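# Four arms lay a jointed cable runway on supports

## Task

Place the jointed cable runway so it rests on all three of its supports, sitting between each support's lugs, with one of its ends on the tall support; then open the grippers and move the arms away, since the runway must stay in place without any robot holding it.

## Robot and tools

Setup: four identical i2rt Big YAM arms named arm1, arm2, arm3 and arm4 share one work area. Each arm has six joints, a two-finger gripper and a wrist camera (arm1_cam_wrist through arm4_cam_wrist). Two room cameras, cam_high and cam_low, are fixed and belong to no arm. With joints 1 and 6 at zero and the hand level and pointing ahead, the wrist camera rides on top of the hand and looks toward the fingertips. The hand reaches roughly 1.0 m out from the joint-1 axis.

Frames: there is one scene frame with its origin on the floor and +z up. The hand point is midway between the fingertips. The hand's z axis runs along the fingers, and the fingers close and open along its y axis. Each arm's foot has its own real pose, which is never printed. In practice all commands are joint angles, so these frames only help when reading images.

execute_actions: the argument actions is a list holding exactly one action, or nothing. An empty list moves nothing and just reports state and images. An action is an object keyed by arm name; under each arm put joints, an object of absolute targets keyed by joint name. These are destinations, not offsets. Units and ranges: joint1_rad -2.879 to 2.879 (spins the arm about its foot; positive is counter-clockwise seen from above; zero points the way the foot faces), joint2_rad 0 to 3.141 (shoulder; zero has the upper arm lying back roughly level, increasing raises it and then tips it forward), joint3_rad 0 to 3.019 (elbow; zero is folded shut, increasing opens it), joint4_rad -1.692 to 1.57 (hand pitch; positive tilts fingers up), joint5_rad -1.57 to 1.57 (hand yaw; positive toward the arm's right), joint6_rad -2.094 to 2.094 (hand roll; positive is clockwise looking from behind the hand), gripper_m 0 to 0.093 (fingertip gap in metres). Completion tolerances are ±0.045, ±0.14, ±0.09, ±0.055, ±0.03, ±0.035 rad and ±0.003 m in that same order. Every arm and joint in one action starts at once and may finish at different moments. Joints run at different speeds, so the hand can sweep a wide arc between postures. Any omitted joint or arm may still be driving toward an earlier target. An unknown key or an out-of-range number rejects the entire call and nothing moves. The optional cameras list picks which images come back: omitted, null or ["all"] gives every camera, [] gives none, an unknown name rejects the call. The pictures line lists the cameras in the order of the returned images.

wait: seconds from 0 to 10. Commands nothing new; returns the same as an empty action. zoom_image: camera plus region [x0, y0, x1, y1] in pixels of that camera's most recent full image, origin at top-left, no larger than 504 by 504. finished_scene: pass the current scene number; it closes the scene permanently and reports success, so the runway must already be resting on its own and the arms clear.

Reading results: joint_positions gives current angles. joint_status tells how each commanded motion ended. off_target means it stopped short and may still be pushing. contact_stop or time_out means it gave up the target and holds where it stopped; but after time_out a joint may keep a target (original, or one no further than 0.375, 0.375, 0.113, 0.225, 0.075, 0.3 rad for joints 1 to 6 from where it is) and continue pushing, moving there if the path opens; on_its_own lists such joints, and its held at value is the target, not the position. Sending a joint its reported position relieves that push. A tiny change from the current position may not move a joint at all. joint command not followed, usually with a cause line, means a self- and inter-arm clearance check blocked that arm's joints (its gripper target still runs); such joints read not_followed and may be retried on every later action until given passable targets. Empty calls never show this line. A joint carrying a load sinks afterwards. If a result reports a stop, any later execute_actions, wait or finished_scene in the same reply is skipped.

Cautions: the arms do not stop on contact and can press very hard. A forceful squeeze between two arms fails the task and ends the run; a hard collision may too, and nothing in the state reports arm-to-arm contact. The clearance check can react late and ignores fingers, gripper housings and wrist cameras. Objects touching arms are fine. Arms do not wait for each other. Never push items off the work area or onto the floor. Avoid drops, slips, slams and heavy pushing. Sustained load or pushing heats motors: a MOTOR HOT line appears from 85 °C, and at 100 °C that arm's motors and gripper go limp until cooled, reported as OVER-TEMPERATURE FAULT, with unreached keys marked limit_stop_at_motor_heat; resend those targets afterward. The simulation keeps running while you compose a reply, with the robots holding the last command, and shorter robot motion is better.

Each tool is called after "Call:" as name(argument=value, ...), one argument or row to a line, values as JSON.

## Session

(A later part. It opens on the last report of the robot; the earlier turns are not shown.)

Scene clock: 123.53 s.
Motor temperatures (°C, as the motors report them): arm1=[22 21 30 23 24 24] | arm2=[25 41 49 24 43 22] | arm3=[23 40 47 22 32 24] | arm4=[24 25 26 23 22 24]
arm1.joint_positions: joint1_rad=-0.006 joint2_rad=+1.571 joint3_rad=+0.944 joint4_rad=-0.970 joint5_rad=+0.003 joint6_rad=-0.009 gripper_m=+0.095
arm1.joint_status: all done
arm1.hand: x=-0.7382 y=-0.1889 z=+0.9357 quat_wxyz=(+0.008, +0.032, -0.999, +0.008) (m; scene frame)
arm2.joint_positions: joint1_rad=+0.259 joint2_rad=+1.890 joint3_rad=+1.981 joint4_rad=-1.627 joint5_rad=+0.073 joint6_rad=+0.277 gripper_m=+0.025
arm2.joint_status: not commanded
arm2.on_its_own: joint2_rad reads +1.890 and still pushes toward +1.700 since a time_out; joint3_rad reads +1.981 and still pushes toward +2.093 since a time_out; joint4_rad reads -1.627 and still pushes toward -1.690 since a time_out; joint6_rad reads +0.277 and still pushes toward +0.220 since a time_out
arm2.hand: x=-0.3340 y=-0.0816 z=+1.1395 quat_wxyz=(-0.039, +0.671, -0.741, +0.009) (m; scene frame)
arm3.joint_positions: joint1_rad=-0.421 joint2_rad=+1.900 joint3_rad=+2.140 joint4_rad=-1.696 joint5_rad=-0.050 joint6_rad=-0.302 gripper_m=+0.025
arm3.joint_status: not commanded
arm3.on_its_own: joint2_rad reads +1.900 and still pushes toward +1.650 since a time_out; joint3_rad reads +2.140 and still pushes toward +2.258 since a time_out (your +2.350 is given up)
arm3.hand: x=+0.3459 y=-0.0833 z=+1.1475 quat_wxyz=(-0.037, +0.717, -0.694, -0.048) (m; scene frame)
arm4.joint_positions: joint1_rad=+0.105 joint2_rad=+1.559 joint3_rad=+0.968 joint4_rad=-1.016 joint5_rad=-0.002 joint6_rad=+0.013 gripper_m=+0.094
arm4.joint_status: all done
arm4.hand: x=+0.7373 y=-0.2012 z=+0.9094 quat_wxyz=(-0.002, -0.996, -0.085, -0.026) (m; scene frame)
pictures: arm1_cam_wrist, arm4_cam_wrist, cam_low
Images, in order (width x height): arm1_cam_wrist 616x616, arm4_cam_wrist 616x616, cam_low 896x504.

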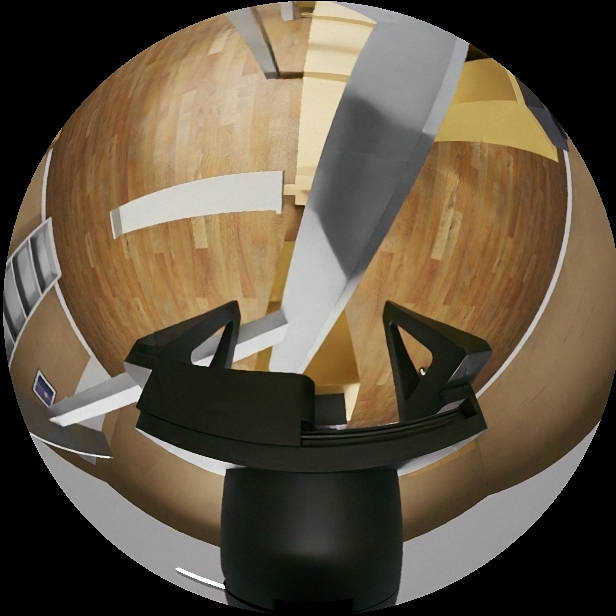

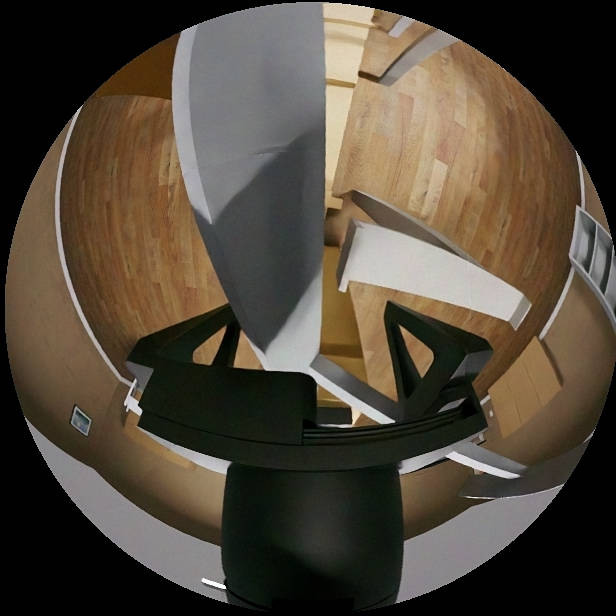

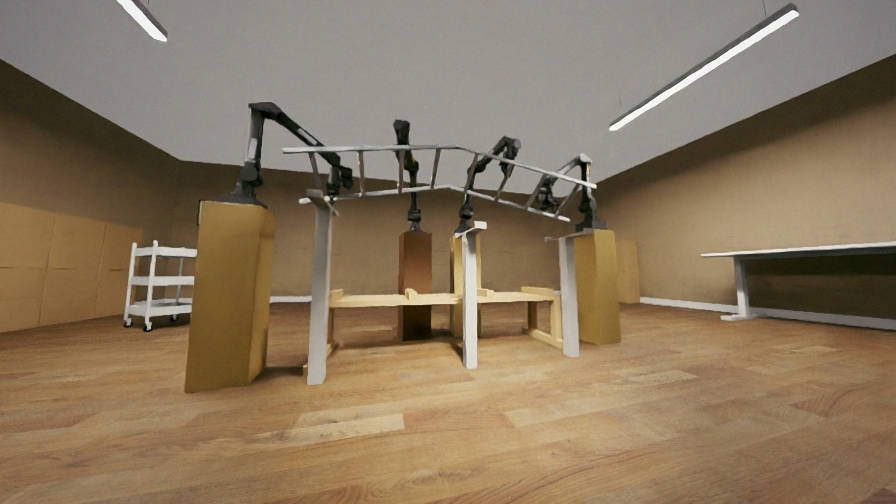

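Call:
execute_actions(
  actions=[
    {"arm1":{"joints":{"joint2_rad":1.63,"joint4_rad":-0.9}}},
  ],
  cameras=[],
)

Call:
execute_actions(
  actions=[
    {"arm1":{"joints":{"gripper_m":0}},"arm4":{"joints":{"gripper_m":0}}},
  ],
  cameras=[],
)

Call:
execute_actions(
  actions=[
    {"arm1":{"joints":{"joint1_rad":0.15,"joint2_rad":1.45,"joint3_rad":1.1,"joint4_rad":-1.2}},"arm4":{"joints":{"joint1_rad":-0.1,"joint2_rad":1.3,"joint3_rad":1.15,"joint4_rad":-1.4}},"arm2":{"joints":{"joint2_rad":1.95}},"arm3":{"joints":{"joint2_rad":1.9}}},
  ],
  cameras=["cam_low","cam_high","arm4_cam_wrist","arm1_cam_wrist"],
)

Scene clock: 132.30 s.
Motor temperatures (°C, as the motors report them): arm1=[22 22 30 23 24 24] | arm2=[25 42 50 24 42 22] | arm3=[23 41 47 22 33 24] | arm4=[24 25 26 23 22 24]
arm1.joint_positions: joint1_rad=-0.006 joint2_rad=+1.629 joint3_rad=+0.944 joint4_rad=-0.909 joint5_rad=+0.003 joint6_rad=-0.009 gripper_m=+0.095
arm1.joint_status: all done
arm1.hand: x=-0.7289 y=-0.1887 z=+0.9137 quat_wxyz=(+0.006, +0.032, -0.999, +0.008) (m; scene frame)
arm2.joint_positions: joint1_rad=+0.259 joint2_rad=+1.890 joint3_rad=+1.981 joint4_rad=-1.627 joint5_rad=+0.073 joint6_rad=+0.277 gripper_m=+0.025
arm2.joint_status: not commanded
arm2.on_its_own: joint2_rad reads +1.890 and still pushes toward +1.700 since a time_out; joint3_rad reads +1.981 and still pushes toward +2.093 since a time_out; joint4_rad reads -1.627 and still pushes toward -1.690 since a time_out; joint6_rad reads +0.277 and still pushes toward +0.220 since a time_out
arm2.hand: x=-0.3340 y=-0.0816 z=+1.1395 quat_wxyz=(-0.039, +0.671, -0.741, +0.009) (m; scene frame)
arm3.joint_positions: joint1_rad=-0.421 joint2_rad=+1.900 joint3_rad=+2.140 joint4_rad=-1.696 joint5_rad=-0.050 joint6_rad=-0.302 gripper_m=+0.025
arm3.joint_status: not commanded
arm3.on_its_own: joint2_rad reads +1.900 and still pushes toward +1.650 since a time_out; joint3_rad reads +2.140 and still pushes toward +2.258 since a time_out (your +2.350 is given up)
arm3.hand: x=+0.3459 y=-0.0833 z=+1.1475 quat_wxyz=(-0.037, +0.717, -0.694, -0.048) (m; scene frame)
arm4.joint_positions: joint1_rad=+0.105 joint2_rad=+1.559 joint3_rad=+0.968 joint4_rad=-1.016 joint5_rad=-0.002 joint6_rad=+0.013 gripper_m=+0.094
arm4.joint_status: not commanded
arm4.hand: x=+0.7373 y=-0.2012 z=+0.9094 quat_wxyz=(-0.002, -0.996, -0.085, -0.026) (m; scene frame)
pictures: none
No camera images: the call's "cameras" was empty. Leave "cameras" out to get every camera's image.

Scene clock: 133.07 s.
Motor temperatures (°C, as the motors report them): arm1=[22 22 30 23 24 24] | arm2=[25 42 50 24 42 22] | arm3=[23 41 47 22 33 24] | arm4=[24 25 26 23 22 24]
arm1.joint_positions: joint1_rad=-0.016 joint2_rad=+1.630 joint3_rad=+0.944 joint4_rad=-0.907 joint5_rad=-0.024 joint6_rad=+0.049 gripper_m=+0.032
arm1.joint_status: gripper_m off_target (ended at +0.032, target +0.000)
arm1.hand: x=-0.7288 y=-0.1879 z=+0.9130 quat_wxyz=(+0.007, -0.002, -1.000, -0.006) (m; scene frame)
arm2.joint_positions: joint1_rad=+0.261 joint2_rad=+1.890 joint3_rad=+1.981 joint4_rad=-1.626 joint5_rad=+0.076 joint6_rad=+0.277 gripper_m=+0.025
arm2.joint_status: not commanded
arm2.on_its_own: joint2_rad reads +1.890 and still pushes toward +1.700 since a time_out; joint3_rad reads +1.981 and still pushes toward +2.093 since a time_out; joint4_rad reads -1.626 and still pushes toward -1.690 since a time_out; joint6_rad reads +0.277 and still pushes toward +0.220 since a time_out
arm2.hand: x=-0.3345 y=-0.0814 z=+1.1395 quat_wxyz=(-0.041, +0.671, -0.740, +0.009) (m; scene frame)
arm3.joint_positions: joint1_rad=-0.418 joint2_rad=+1.900 joint3_rad=+2.140 joint4_rad=-1.688 joint5_rad=-0.052 joint6_rad=-0.294 gripper_m=+0.025
arm3.joint_status: not commanded
arm3.on_its_own: joint2_rad reads +1.900 and still pushes toward +1.650 since a time_out; joint3_rad reads +2.140 and still pushes toward +2.258 since a time_out (your +2.350 is given up)
arm3.hand: x=+0.3443 y=-0.0807 z=+1.1477 quat_wxyz=(-0.040, +0.715, -0.696, -0.051) (m; scene frame)
arm4.joint_positions: joint1_rad=+0.116 joint2_rad=+1.559 joint3_rad=+0.967 joint4_rad=-1.011 joint5_rad=-0.001 joint6_rad=+0.015 gripper_m=+0.027
arm4.joint_status: gripper_m off_target (ended at +0.027, target +0.000)
arm4.hand: x=+0.7372 y=-0.2056 z=+0.9092 quat_wxyz=(-0.002, -0.996, -0.090, -0.024) (m; scene frame)
pictures: none
No camera images: the call's "cameras" was empty. Leave "cameras" out to get every camera's image.

Scene clock: 135.43 s.
Motor temperatures (°C, as the motors report them): arm1=[22 22 31 23 25 24] | arm2=[25 42 48 24 41 22] | arm3=[23 40 45 22 32 24] | arm4=[24 26 28 23 22 24]
arm1.joint_positions: joint1_rad=+0.024 joint2_rad=+1.578 joint3_rad=+0.975 joint4_rad=-1.149 joint5_rad=+0.043 joint6_rad=+0.028 gripper_m=+0.033
arm1.joint_status: joint1_rad time_out (moved +0.040 of +0.166); joint3_rad time_out (moved +0.031 of +0.156); the others done
arm1.on_its_own: joint1_rad reads +0.024 and still pushes toward +0.150 since a time_out; joint3_rad reads +0.975 and still pushes toward +1.088 since a time_out
arm1.hand: x=-0.7684 y=-0.1863 z=+0.9465 quat_wxyz=(+0.084, +0.030, -0.995, +0.032) (m; scene frame)
arm2.joint_positions: joint1_rad=+0.268 joint2_rad=+2.016 joint3_rad=+2.085 joint4_rad=-1.548 joint5_rad=+0.004 joint6_rad=+0.173 gripper_m=+0.024
arm2.joint_status: all done
arm2.on_its_own: joint4_rad reads -1.548 and still pushes toward -1.690 since a time_out; joint6_rad reads +0.173 and still pushes toward +0.220 since a time_out; joint3_rad moved +0.104 to your old target +2.150
arm2.hand: x=-0.3610 y=-0.0301 z=+1.1052 quat_wxyz=(-0.027, +0.712, -0.701, -0.033) (m; scene frame)
arm3.joint_positions: joint1_rad=-0.404 joint2_rad=+2.012 joint3_rad=+2.237 joint4_rad=-1.549 joint5_rad=-0.027 joint6_rad=-0.264 gripper_m=+0.024
arm3.joint_status: all done
arm3.on_its_own: joint3_rad is held at +2.258, not at your +2.350, since a time_out
arm3.hand: x=+0.3576 y=-0.0144 z=+1.1244 quat_wxyz=(-0.098, +0.706, -0.698, -0.072) (m; scene frame)
arm4.joint_positions: joint1_rad=+0.029 joint2_rad=+1.470 joint3_rad=+1.025 joint4_rad=-1.298 joint5_rad=-0.039 joint6_rad=+0.045 gripper_m=+0.028
arm4.joint_status: joint1_rad time_out (moved -0.087 of -0.216); joint2_rad time_out (moved -0.089 of -0.259); joint3_rad time_out (moved +0.058 of +0.183); joint4_rad time_out (moved -0.288 of -0.389)
arm4.on_its_own: joint1_rad reads +0.029 and still pushes toward -0.100 since a time_out; joint2_rad reads +1.470 and still pushes toward +1.300 since a time_out; joint3_rad reads +1.025 and still pushes toward +1.137 since a time_out; joint4_rad reads -1.298 and still pushes toward -1.400 since a time_out
arm4.hand: x=+0.7723 y=-0.1735 z=+0.9660 quat_wxyz=(-0.015, -0.995, -0.030, -0.096) (m; scene frame)
pictures: arm1_cam_wrist, arm4_cam_wrist, cam_high, cam_low
Images, in order (width x height): arm1_cam_wrist 616x616, arm4_cam_wrist 616x616, cam_high 896x504, cam_low 896x504.

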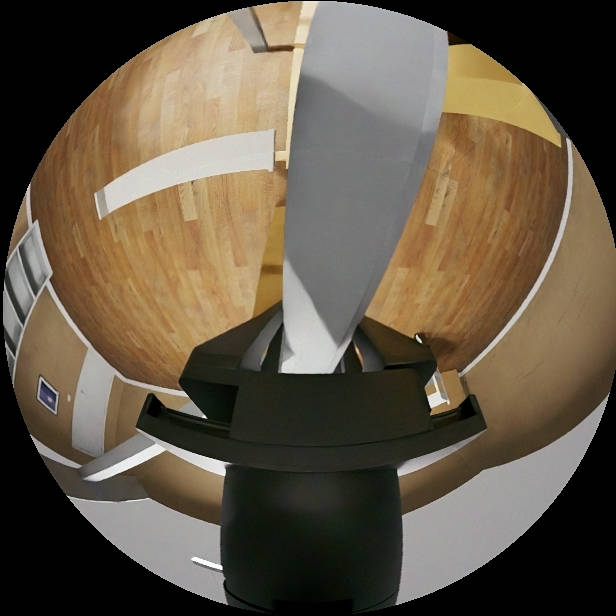

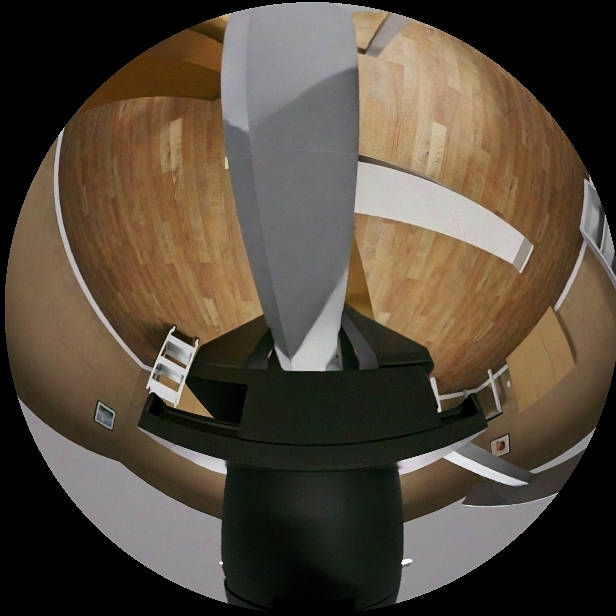

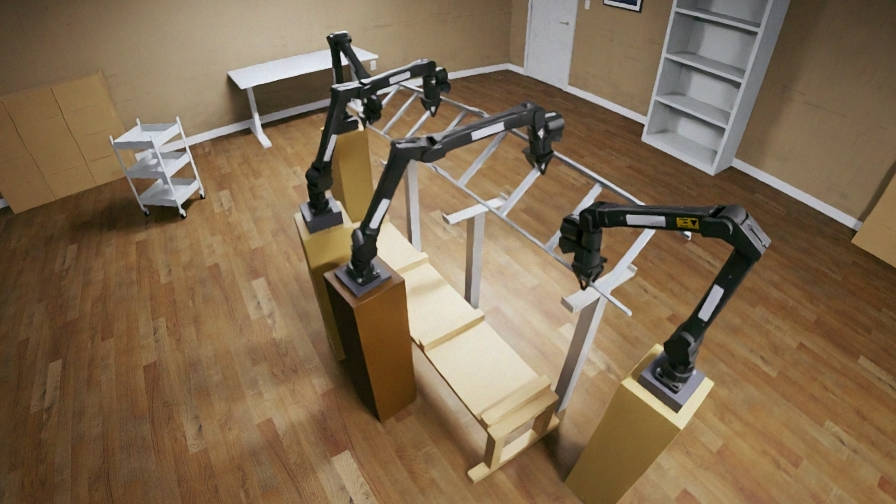

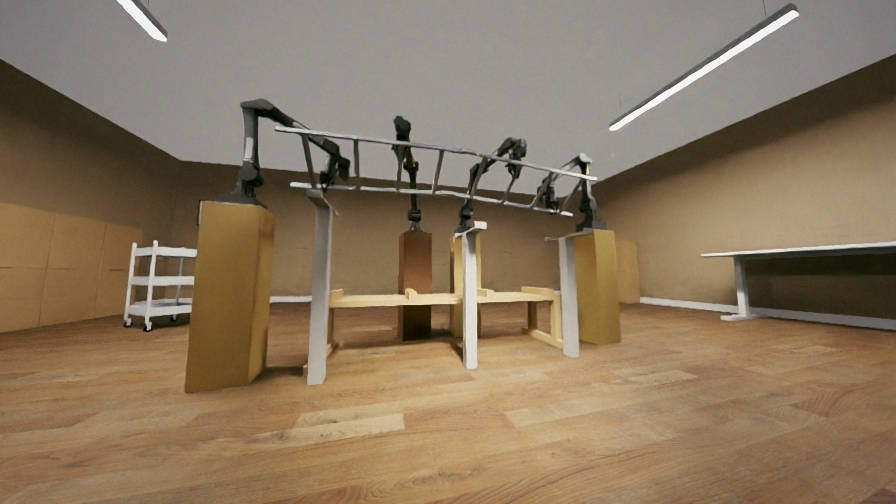

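Call:
execute_actions(
  actions=[
    {"arm1":{"joints":{"joint1_rad":0.2,"joint4_rad":-1.05}},"arm4":{"joints":{"joint1_rad":-0.15,"joint4_rad":-1.2}},"arm2":{"joints":{"joint1_rad":0.25,"joint2_rad":2.25,"joint3_rad":2.3,"joint4_rad":-1.5,"joint6_rad":0.15}},"arm3":{"joints":{"joint1_rad":-0.39,"joint2_rad":2.22,"joint3_rad":2.4,"joint4_rad":-1.55,"joint6_rad":-0.23}}},
  ],
  cameras=["cam_low","cam_high","arm4_cam_wrist","arm1_cam_wrist"],
)

Scene clock: 145.90 s.
Motor temperatures (°C, as the motors report them): arm1=[22 23 35 23 29 25] | arm2=[25 41 44 25 36 22] | arm3=[23 39 40 23 30 24] | arm4=[24 27 32 23 25 24]
arm1.joint_positions: joint1_rad=+0.086 joint2_rad=+1.508 joint3_rad=+0.973 joint4_rad=-1.111 joint5_rad=+0.093 joint6_rad=+0.101 gripper_m=+0.010
arm1.joint_status: joint1_rad time_out (moved +0.063 of +0.176); joint4_rad time_out (moved +0.039 of +0.099)
arm1.on_its_own: joint1_rad reads +0.086 and still pushes toward +0.200 since a time_out; joint3_rad reads +0.973 and still pushes toward +1.088 since a time_out; joint4_rad reads -1.111 and still pushes toward -1.050 since a time_out; gripper_m moved -0.023 toward your old target +0.000
arm1.hand: x=-0.7565 y=-0.1700 z=+0.9692 quat_wxyz=(+0.027, +0.025, -0.998, +0.056) (m; scene frame)
arm2.joint_positions: joint1_rad=+0.240 joint2_rad=+2.458 joint3_rad=+2.228 joint4_rad=-1.406 joint5_rad=-0.028 joint6_rad=+0.153 gripper_m=+0.024
arm2.joint_status: joint2_rad time_out (moved +0.442 of +0.234); joint4_rad time_out (moved +0.143 of +0.048); the others done
arm2.on_its_own: joint2_rad reads +2.458 and still pushes toward +2.250 since a time_out; joint4_rad reads -1.406 and still pushes toward -1.500 since a time_out
arm2.hand: x=-0.3582 y=+0.0344 z=+0.8653 quat_wxyz=(+0.031, +0.709, -0.704, +0.022) (m; scene frame)
arm3.joint_positions: joint1_rad=-0.373 joint2_rad=+2.425 joint3_rad=+2.340 joint4_rad=-1.442 joint5_rad=+0.033 joint6_rad=-0.236 gripper_m=+0.024
arm3.joint_status: joint2_rad time_out (moved +0.414 of +0.208); joint4_rad time_out (moved +0.107 of -0.001); the others done
arm3.on_its_own: joint2_rad reads +2.425 and still pushes toward +2.220 since a time_out; joint4_rad reads -1.442 and still pushes toward -1.550 since a time_out
arm3.hand: x=+0.3617 y=+0.0515 z=+0.8829 quat_wxyz=(-0.026, +0.711, -0.703, +0.004) (m; scene frame)
arm4.joint_positions: joint1_rad=-0.052 joint2_rad=+1.375 joint3_rad=+1.017 joint4_rad=-1.247 joint5_rad=-0.097 joint6_rad=+0.005 gripper_m=+0.009
arm4.joint_status: joint1_rad time_out (moved -0.081 of -0.179); the others done
arm4.on_its_own: joint1_rad reads -0.052 and still pushes toward -0.150 since a time_out; joint3_rad reads +1.017 and still pushes toward +1.137 since a time_out; gripper_m moved -0.019 toward your old target +0.000
arm4.hand: x=+0.7595 y=-0.1552 z=+0.9946 quat_wxyz=(-0.051, -0.998, -0.009, -0.026) (m; scene frame)
pictures: arm1_cam_wrist, arm4_cam_wrist, cam_high, cam_low
Images, in order (width x height): arm1_cam_wrist 616x616, arm4_cam_wrist 616x616, cam_high 896x504, cam_low 896x504.

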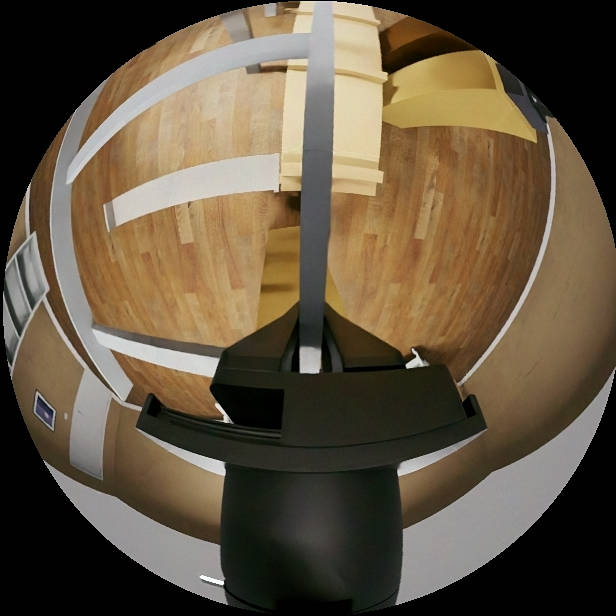

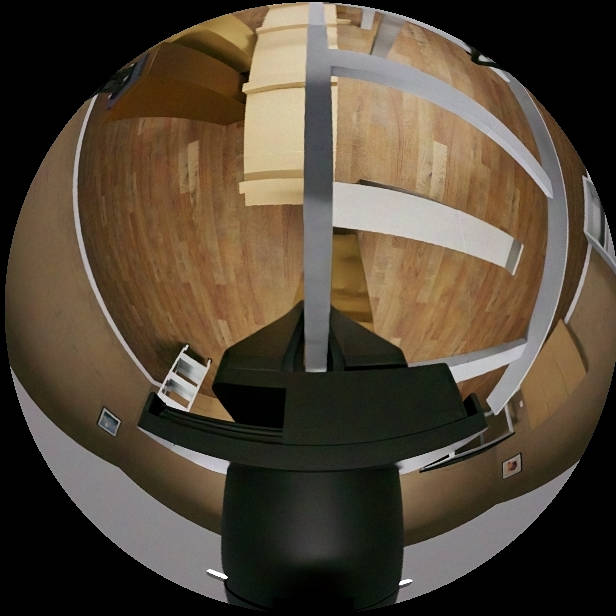

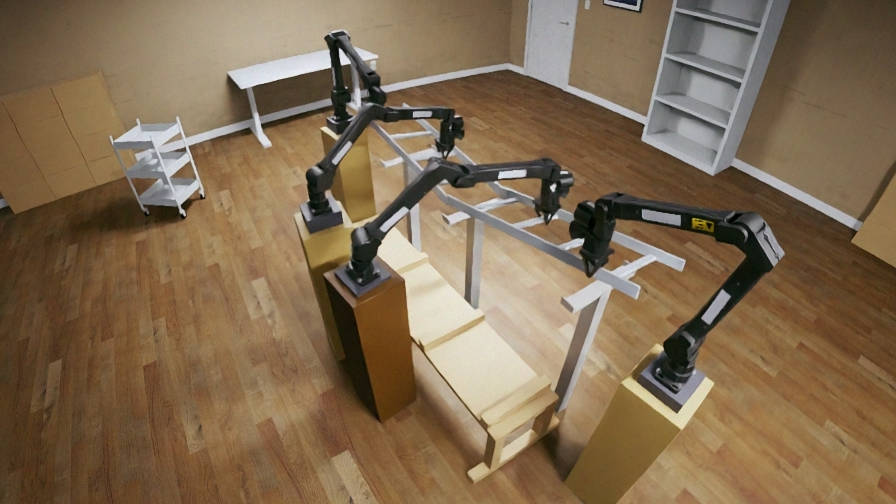

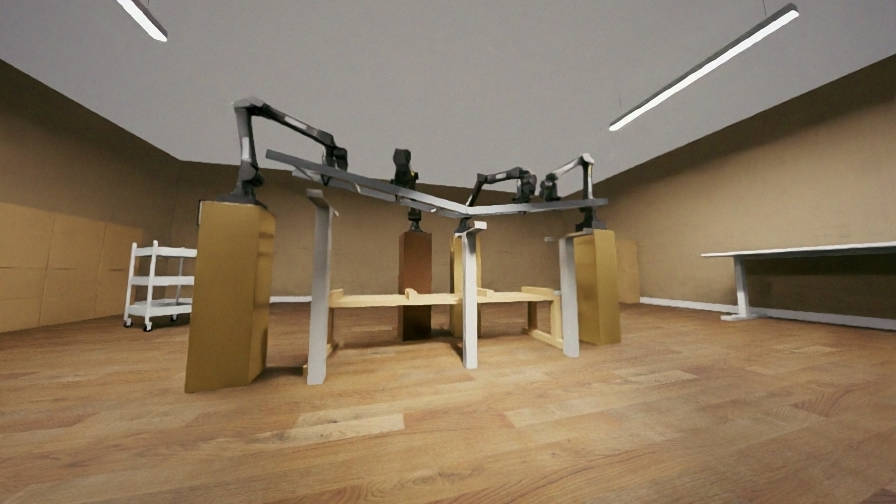

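Call:
execute_actions(
  actions=[
    {"arm1":{"joints":{"joint1_rad":0.2,"joint5_rad":-0.02,"joint2_rad":1.75,"joint3_rad":0.95,"joint4_rad":-0.8}},"arm4":{"joints":{"joint5_rad":0.02,"joint2_rad":1.5,"joint3_rad":1.0,"joint4_rad":-1.1}},"arm2":{"joints":{"joint2_rad":2.38,"joint3_rad":2.4}},"arm3":{"joints":{"joint2_rad":2.3,"joint3_rad":2.45}}},
  ],
  cameras=["cam_low","cam_high","arm4_cam_wrist","arm1_cam_wrist"],
)

Scene clock: 152.07 s.
Motor temperatures (°C, as the motors report them): arm1=[22 23 36 23 37 25] | arm2=[25 44 45 25 35 22] | arm3=[23 41 40 23 30 24] | arm4=[24 27 33 23 32 24]
arm1.joint_positions: joint1_rad=+0.087 joint2_rad=+1.769 joint3_rad=+0.890 joint4_rad=-0.836 joint5_rad=+0.085 joint6_rad=+0.094 gripper_m=+0.010
arm1.joint_status: joint1_rad time_out (moved +0.001 of +0.114); joint5_rad time_out (moved -0.008 of -0.113); the others done
arm1.on_its_own: joint1_rad reads +0.087 and still pushes toward +0.200 since a time_out; joint5_rad reads +0.085 and still pushes toward +0.004 since a time_out
arm1.hand: x=-0.7598 y=-0.1704 z=+0.8473 quat_wxyz=(+0.061, +0.029, -0.996, +0.056) (m; scene frame)
arm2.joint_positions: joint1_rad=+0.246 joint2_rad=+2.608 joint3_rad=+2.292 joint4_rad=-1.356 joint5_rad=+0.008 joint6_rad=+0.159 gripper_m=+0.024
arm2.joint_status: joint2_rad time_out (moved +0.150 of -0.078); joint3_rad time_out (moved +0.063 of +0.172)
arm2.on_its_own: joint2_rad reads +2.608 and still pushes toward +2.380 since a time_out; joint3_rad reads +2.292 and still pushes toward +2.400 since a time_out; joint4_rad reads -1.356 and still pushes toward -1.500 since a time_out
arm2.hand: x=-0.3568 y=+0.0402 z=+0.7815 quat_wxyz=(+0.027, +0.709, -0.703, +0.047) (m; scene frame)
arm3.joint_positions: joint1_rad=-0.378 joint2_rad=+2.526 joint3_rad=+2.368 joint4_rad=-1.398 joint5_rad=+0.025 joint6_rad=-0.237 gripper_m=+0.024
arm3.joint_status: joint2_rad time_out (moved +0.100 of -0.125); the others done
arm3.on_its_own: joint2_rad reads +2.526 and still pushes toward +2.300 since a time_out; joint4_rad reads -1.398 and still pushes toward -1.550 since a time_out
arm3.hand: x=+0.3653 y=+0.0580 z=+0.8209 quat_wxyz=(-0.011, +0.710, -0.705, +0.009) (m; scene frame)
arm4.joint_positions: joint1_rad=-0.052 joint2_rad=+1.519 joint3_rad=+0.950 joint4_rad=-1.137 joint5_rad=-0.084 joint6_rad=+0.002 gripper_m=+0.009
arm4.joint_status: joint5_rad time_out (moved +0.013 of +0.117); the others done
arm4.on_its_own: joint1_rad reads -0.052 and still pushes toward -0.150 since a time_out; joint5_rad reads -0.084 and still pushes toward -0.003 since a time_out
arm4.hand: x=+0.7658 y=-0.1531 z=+0.9218 quat_wxyz=(-0.044, -0.996, -0.009, -0.076) (m; scene frame)
pictures: arm1_cam_wrist, arm4_cam_wrist, cam_high, cam_low
Images, in order (width x height): arm1_cam_wrist 616x616, arm4_cam_wrist 616x616, cam_high 896x504, cam_low 896x504.

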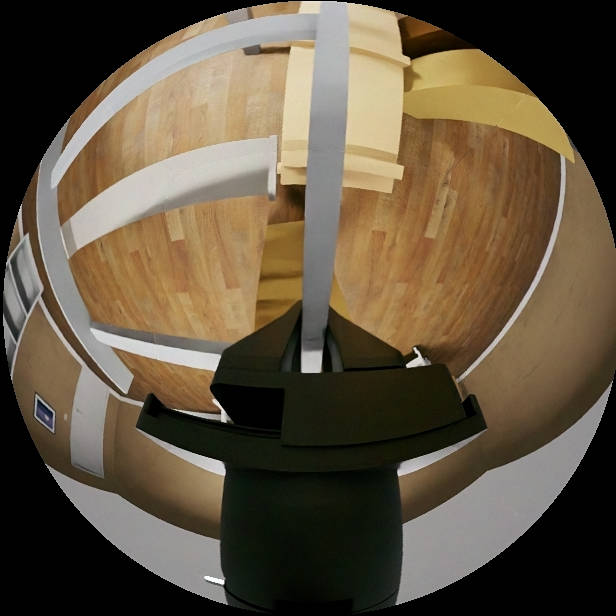

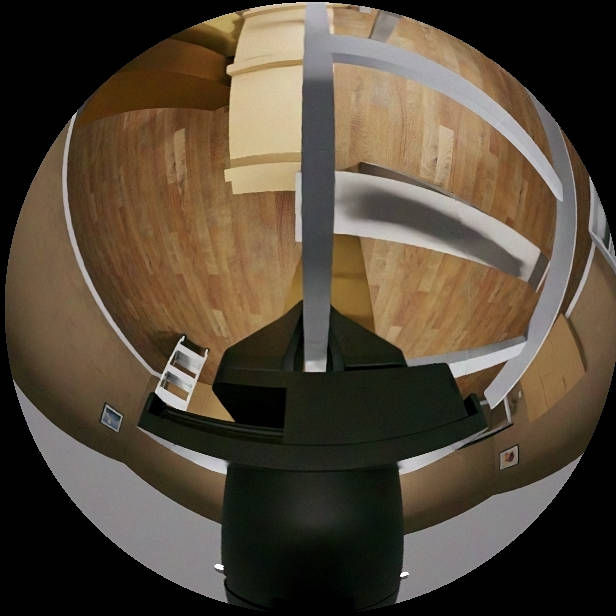

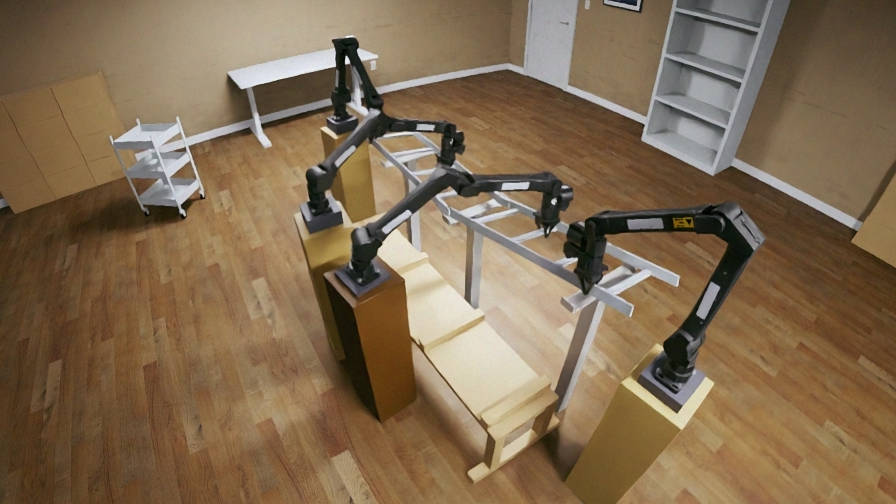

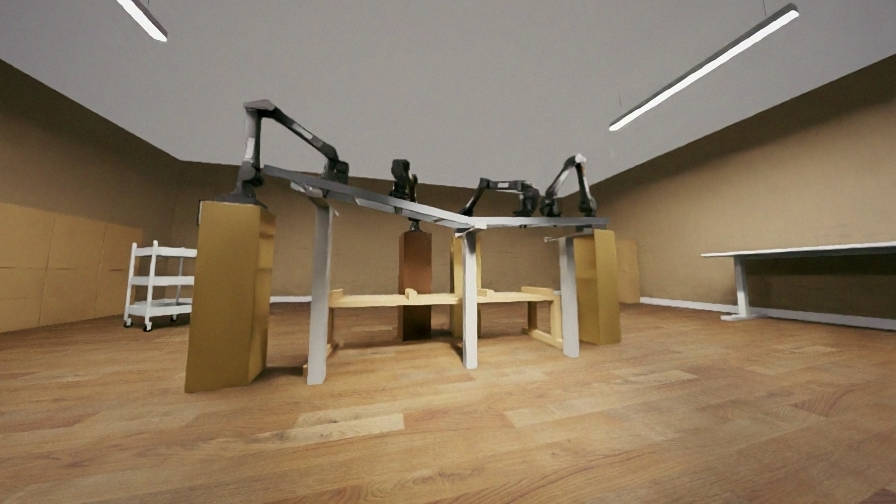

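Call:
execute_actions(
  actions=[
    {"arm1":{"joints":{"joint1_rad":0.32,"joint6_rad":0.25,"joint3_rad":1.0}},"arm4":{"joints":{"joint6_rad":-0.05}},"arm2":{"joints":{"joint2_rad":2.4,"joint3_rad":2.6,"joint4_rad":-1.2}}},
  ],
  cameras=["cam_low","cam_high","arm4_cam_wrist","arm1_cam_wrist"],
)

Scene clock: 159.53 s.
Motor temperatures (°C, as the motors report them): arm1=[22 23 36 23 38 25] | arm2=[25 48 49 25 33 22] | arm3=[23 44 41 23 29 24] | arm4=[24 26 32 23 35 24]
arm1.joint_positions: joint1_rad=+0.248 joint2_rad=+1.769 joint3_rad=+0.895 joint4_rad=-0.837 joint5_rad=+0.037 joint6_rad=+0.317 gripper_m=+0.010
arm1.joint_status: joint1_rad time_out (moved +0.161 of +0.233); joint3_rad time_out (moved +0.004 of +0.110); joint6_rad time_out (moved +0.222 of +0.156)
arm1.on_its_own: joint1_rad reads +0.248 and still pushes toward +0.320 since a time_out; joint3_rad reads +0.895 and still pushes toward +1.000 since a time_out; joint5_rad reads +0.037 and still pushes toward +0.004 since a time_out; joint6_rad reads +0.317 and still pushes toward +0.250 since a time_out; joint5_rad moved -0.048 toward your old target -0.020
arm1.hand: x=-0.7715 y=-0.1031 z=+0.8469 quat_wxyz=(+0.056, -0.003, -0.997, +0.045) (m; scene frame)
arm2.joint_positions: joint1_rad=+0.236 joint2_rad=+2.628 joint3_rad=+2.391 joint4_rad=-1.238 joint5_rad=+0.002 joint6_rad=+0.188 gripper_m=+0.024
arm2.joint_status: joint2_rad time_out (moved +0.020 of -0.208); joint3_rad time_out (moved +0.099 of +0.308); the others done
arm2.on_its_own: joint2_rad reads +2.628 and still pushes toward +2.400 since a time_out; joint3_rad reads +2.391 and still pushes toward +2.503 since a time_out (your +2.600 is given up)
arm2.hand: x=-0.3598 y=+0.0998 z=+0.8028 quat_wxyz=(-0.027, +0.695, -0.718, -0.035) (m; scene frame)
arm3.joint_positions: joint1_rad=-0.374 joint2_rad=+2.519 joint3_rad=+2.402 joint4_rad=-1.361 joint5_rad=+0.012 joint6_rad=-0.198 gripper_m=+0.024
arm3.joint_status: not commanded
arm3.on_its_own: joint2_rad reads +2.519 and still pushes toward +2.300 since a time_out; joint4_rad reads -1.361 and still pushes toward -1.550 since a time_out
arm3.hand: x=+0.3651 y=+0.0790 z=+0.8396 quat_wxyz=(-0.040, +0.696, -0.716, -0.018) (m; scene frame)
arm4.joint_positions: joint1_rad=-0.049 joint2_rad=+1.519 joint3_rad=+0.950 joint4_rad=-1.103 joint5_rad=-0.086 joint6_rad=+0.034 gripper_m=+0.009
arm4.joint_status: joint6_rad time_out (moved +0.032 of -0.052)
arm4.on_its_own: joint1_rad reads -0.049 and still pushes toward -0.150 since a time_out; joint5_rad reads -0.086 and still pushes toward -0.003 since a time_out; joint6_rad reads +0.034 and still pushes toward -0.050 since a time_out
arm4.hand: x=+0.7576 y=-0.1545 z=+0.9207 quat_wxyz=(-0.044, -0.997, +0.005, -0.060) (m; scene frame)
pictures: arm1_cam_wrist, arm4_cam_wrist, cam_high, cam_low
Images, in order (width x height): arm1_cam_wrist 616x616, arm4_cam_wrist 616x616, cam_high 896x504, cam_low 896x504.

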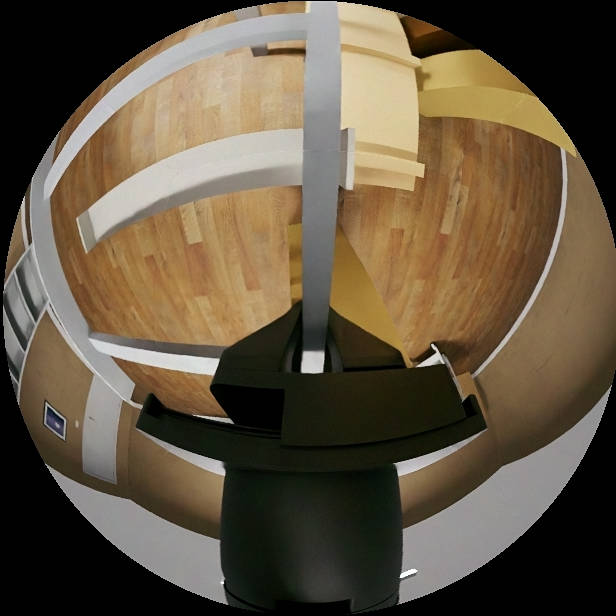

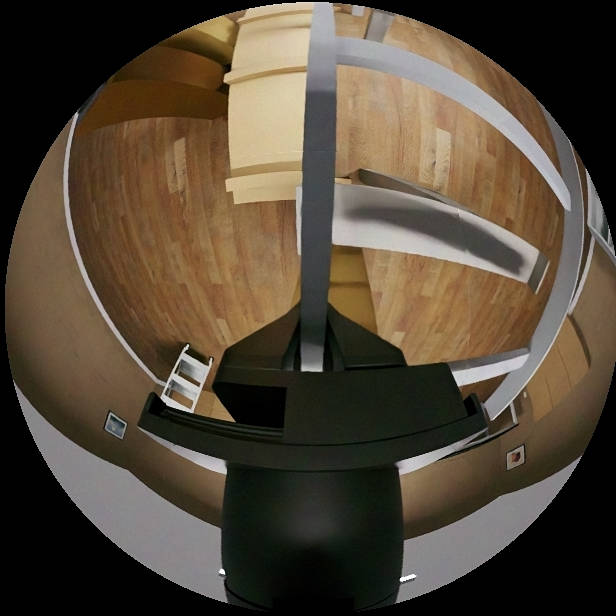

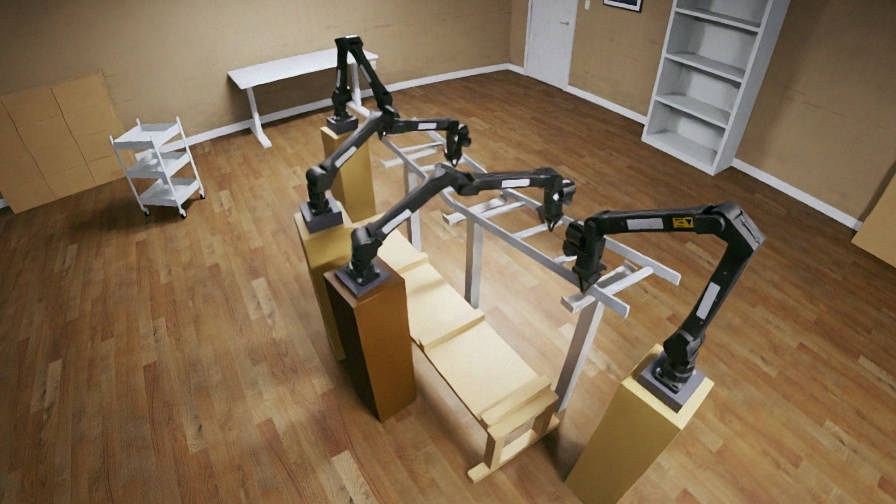

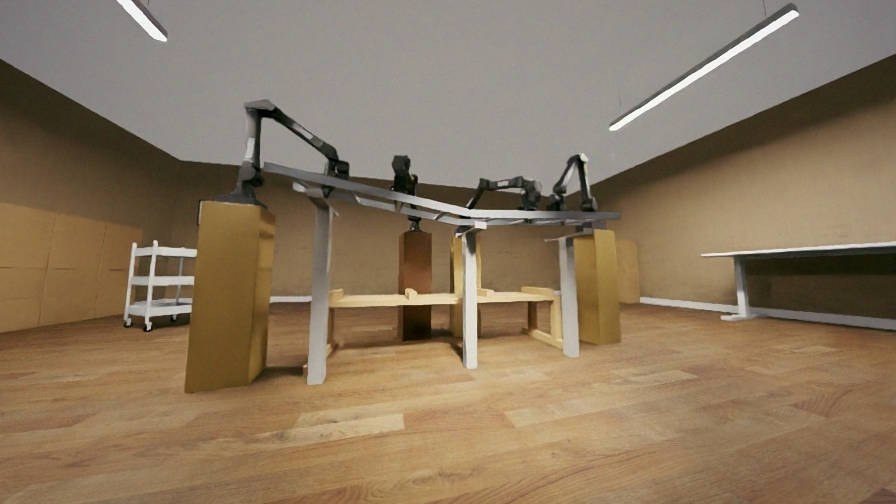

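Slightly back on the left, lower all.

Call:
execute_actions(
  actions=[
    {"arm1":{"joints":{"joint1_rad":0.25,"joint2_rad":1.97,"joint3_rad":0.95,"joint4_rad":-0.6}},"arm4":{"joints":{"joint1_rad":-0.2,"joint6_rad":-0.1,"joint2_rad":1.62,"joint4_rad":-1.0}},"arm2":{"joints":{"joint2_rad":2.55,"joint3_rad":2.42,"joint4_rad":-1.25}},"arm3":{"joints":{"joint2_rad":2.42}}},
  ],
  cameras=["cam_low","cam_high","arm4_cam_wrist","arm1_cam_wrist"],
)

Scene clock: 165.93 s.
Motor temperatures (°C, as the motors report them): arm1=[22 23 36 23 36 25] | arm2=[25 50 49 25 32 22] | arm3=[23 45 40 24 29 24] | arm4=[25 26 32 23 37 24]
arm1.joint_positions: joint1_rad=+0.188 joint2_rad=+1.994 joint3_rad=+0.882 joint4_rad=-0.646 joint5_rad=+0.045 joint6_rad=+0.255 gripper_m=+0.010
arm1.joint_status: joint1_rad time_out (moved -0.060 of +0.002); the others done
arm1.on_its_own: joint1_rad reads +0.188 and still pushes toward +0.250 since a time_out; joint5_rad reads +0.045 and still pushes toward +0.004 since a time_out; joint6_rad moved -0.062 to your old target +0.250
arm1.hand: x=-0.7751 y=-0.1298 z=+0.7593 quat_wxyz=(+0.080, -0.001, -0.996, +0.050) (m; scene frame)
arm2.joint_positions: joint1_rad=+0.251 joint2_rad=+2.713 joint3_rad=+2.370 joint4_rad=-1.201 joint5_rad=+0.019 joint6_rad=+0.186 gripper_m=+0.024
arm2.joint_status: joint2_rad time_out (moved +0.085 of -0.078); the others done
arm2.on_its_own: joint2_rad reads +2.713 and still pushes toward +2.550 since a time_out
arm2.hand: x=-0.3654 y=+0.0794 z=+0.7323 quat_wxyz=(-0.015, +0.702, -0.712, -0.002) (m; scene frame)
arm3.joint_positions: joint1_rad=-0.368 joint2_rad=+2.589 joint3_rad=+2.405 joint4_rad=-1.348 joint5_rad=+0.007 joint6_rad=-0.204 gripper_m=+0.024
arm3.joint_status: joint2_rad time_out (moved +0.070 of -0.099)
arm3.on_its_own: joint2_rad reads +2.589 and still pushes toward +2.420 since a time_out; joint4_rad reads -1.348 and still pushes toward -1.550 since a time_out
arm3.hand: x=+0.3581 y=+0.0739 z=+0.7888 quat_wxyz=(-0.017, +0.701, -0.713, -0.006) (m; scene frame)
arm4.joint_positions: joint1_rad=-0.059 joint2_rad=+1.646 joint3_rad=+0.944 joint4_rad=-1.028 joint5_rad=-0.086 joint6_rad=-0.001 gripper_m=+0.009
arm4.joint_status: joint1_rad time_out (moved -0.010 of -0.151); joint6_rad time_out (moved -0.034 of -0.134); the others done
arm4.on_its_own: joint1_rad reads -0.059 and still pushes toward -0.200 since a time_out; joint5_rad reads -0.086 and still pushes toward -0.003 since a time_out; joint6_rad reads -0.001 and still pushes toward -0.100 since a time_out
arm4.hand: x=+0.7543 y=-0.1512 z=+0.8726 quat_wxyz=(-0.045, -0.995, -0.006, -0.088) (m; scene frame)
pictures: arm1_cam_wrist, arm4_cam_wrist, cam_high, cam_low
Images, in order (width x height): arm1_cam_wrist 616x616, arm4_cam_wrist 616x616, cam_high 896x504, cam_low 896x504.

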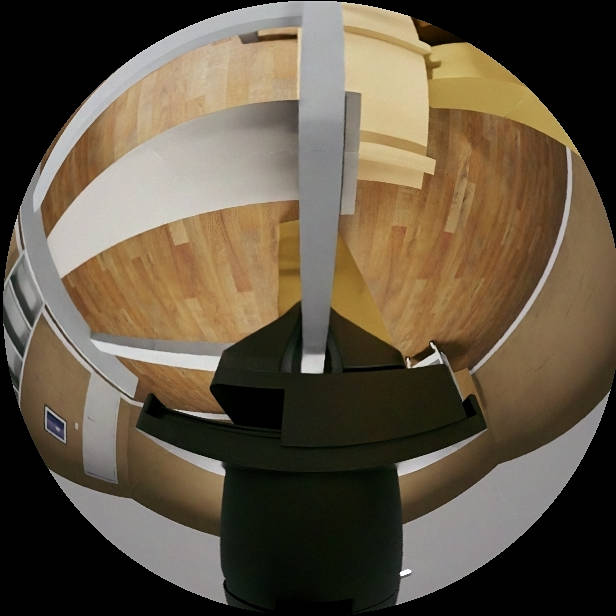

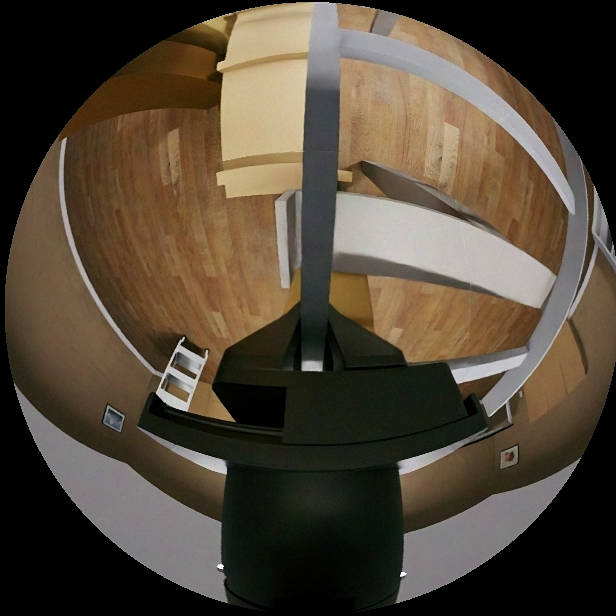

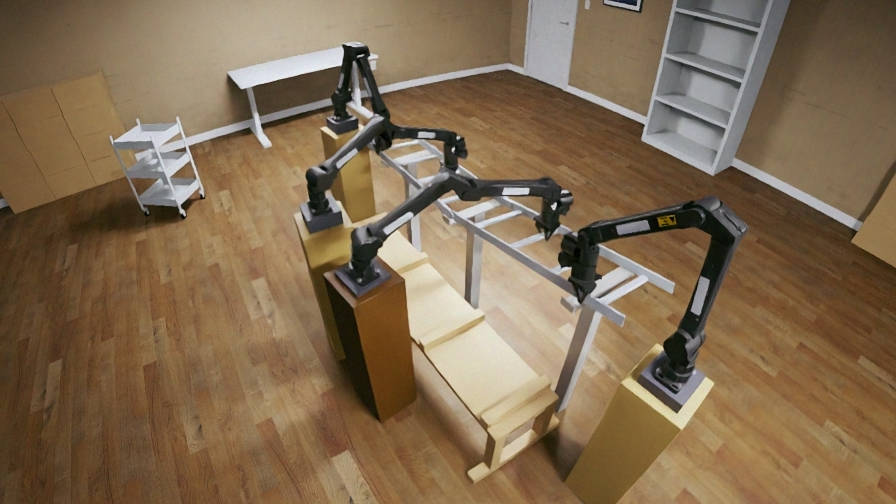

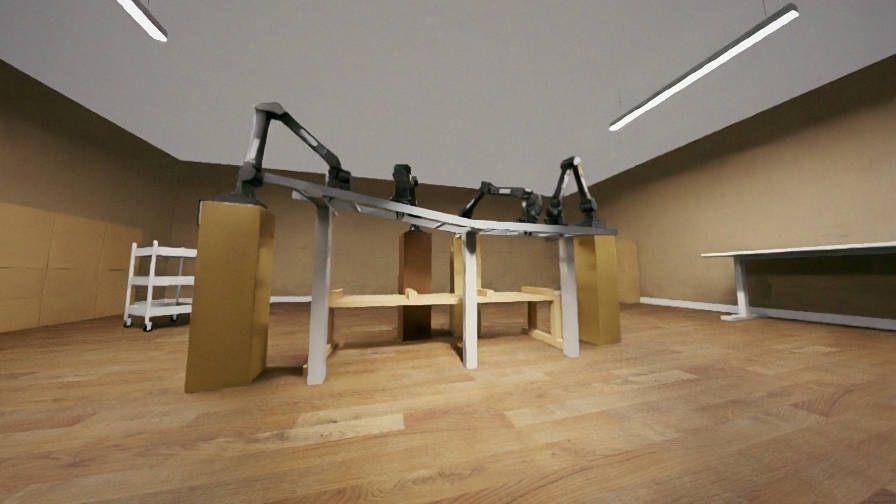

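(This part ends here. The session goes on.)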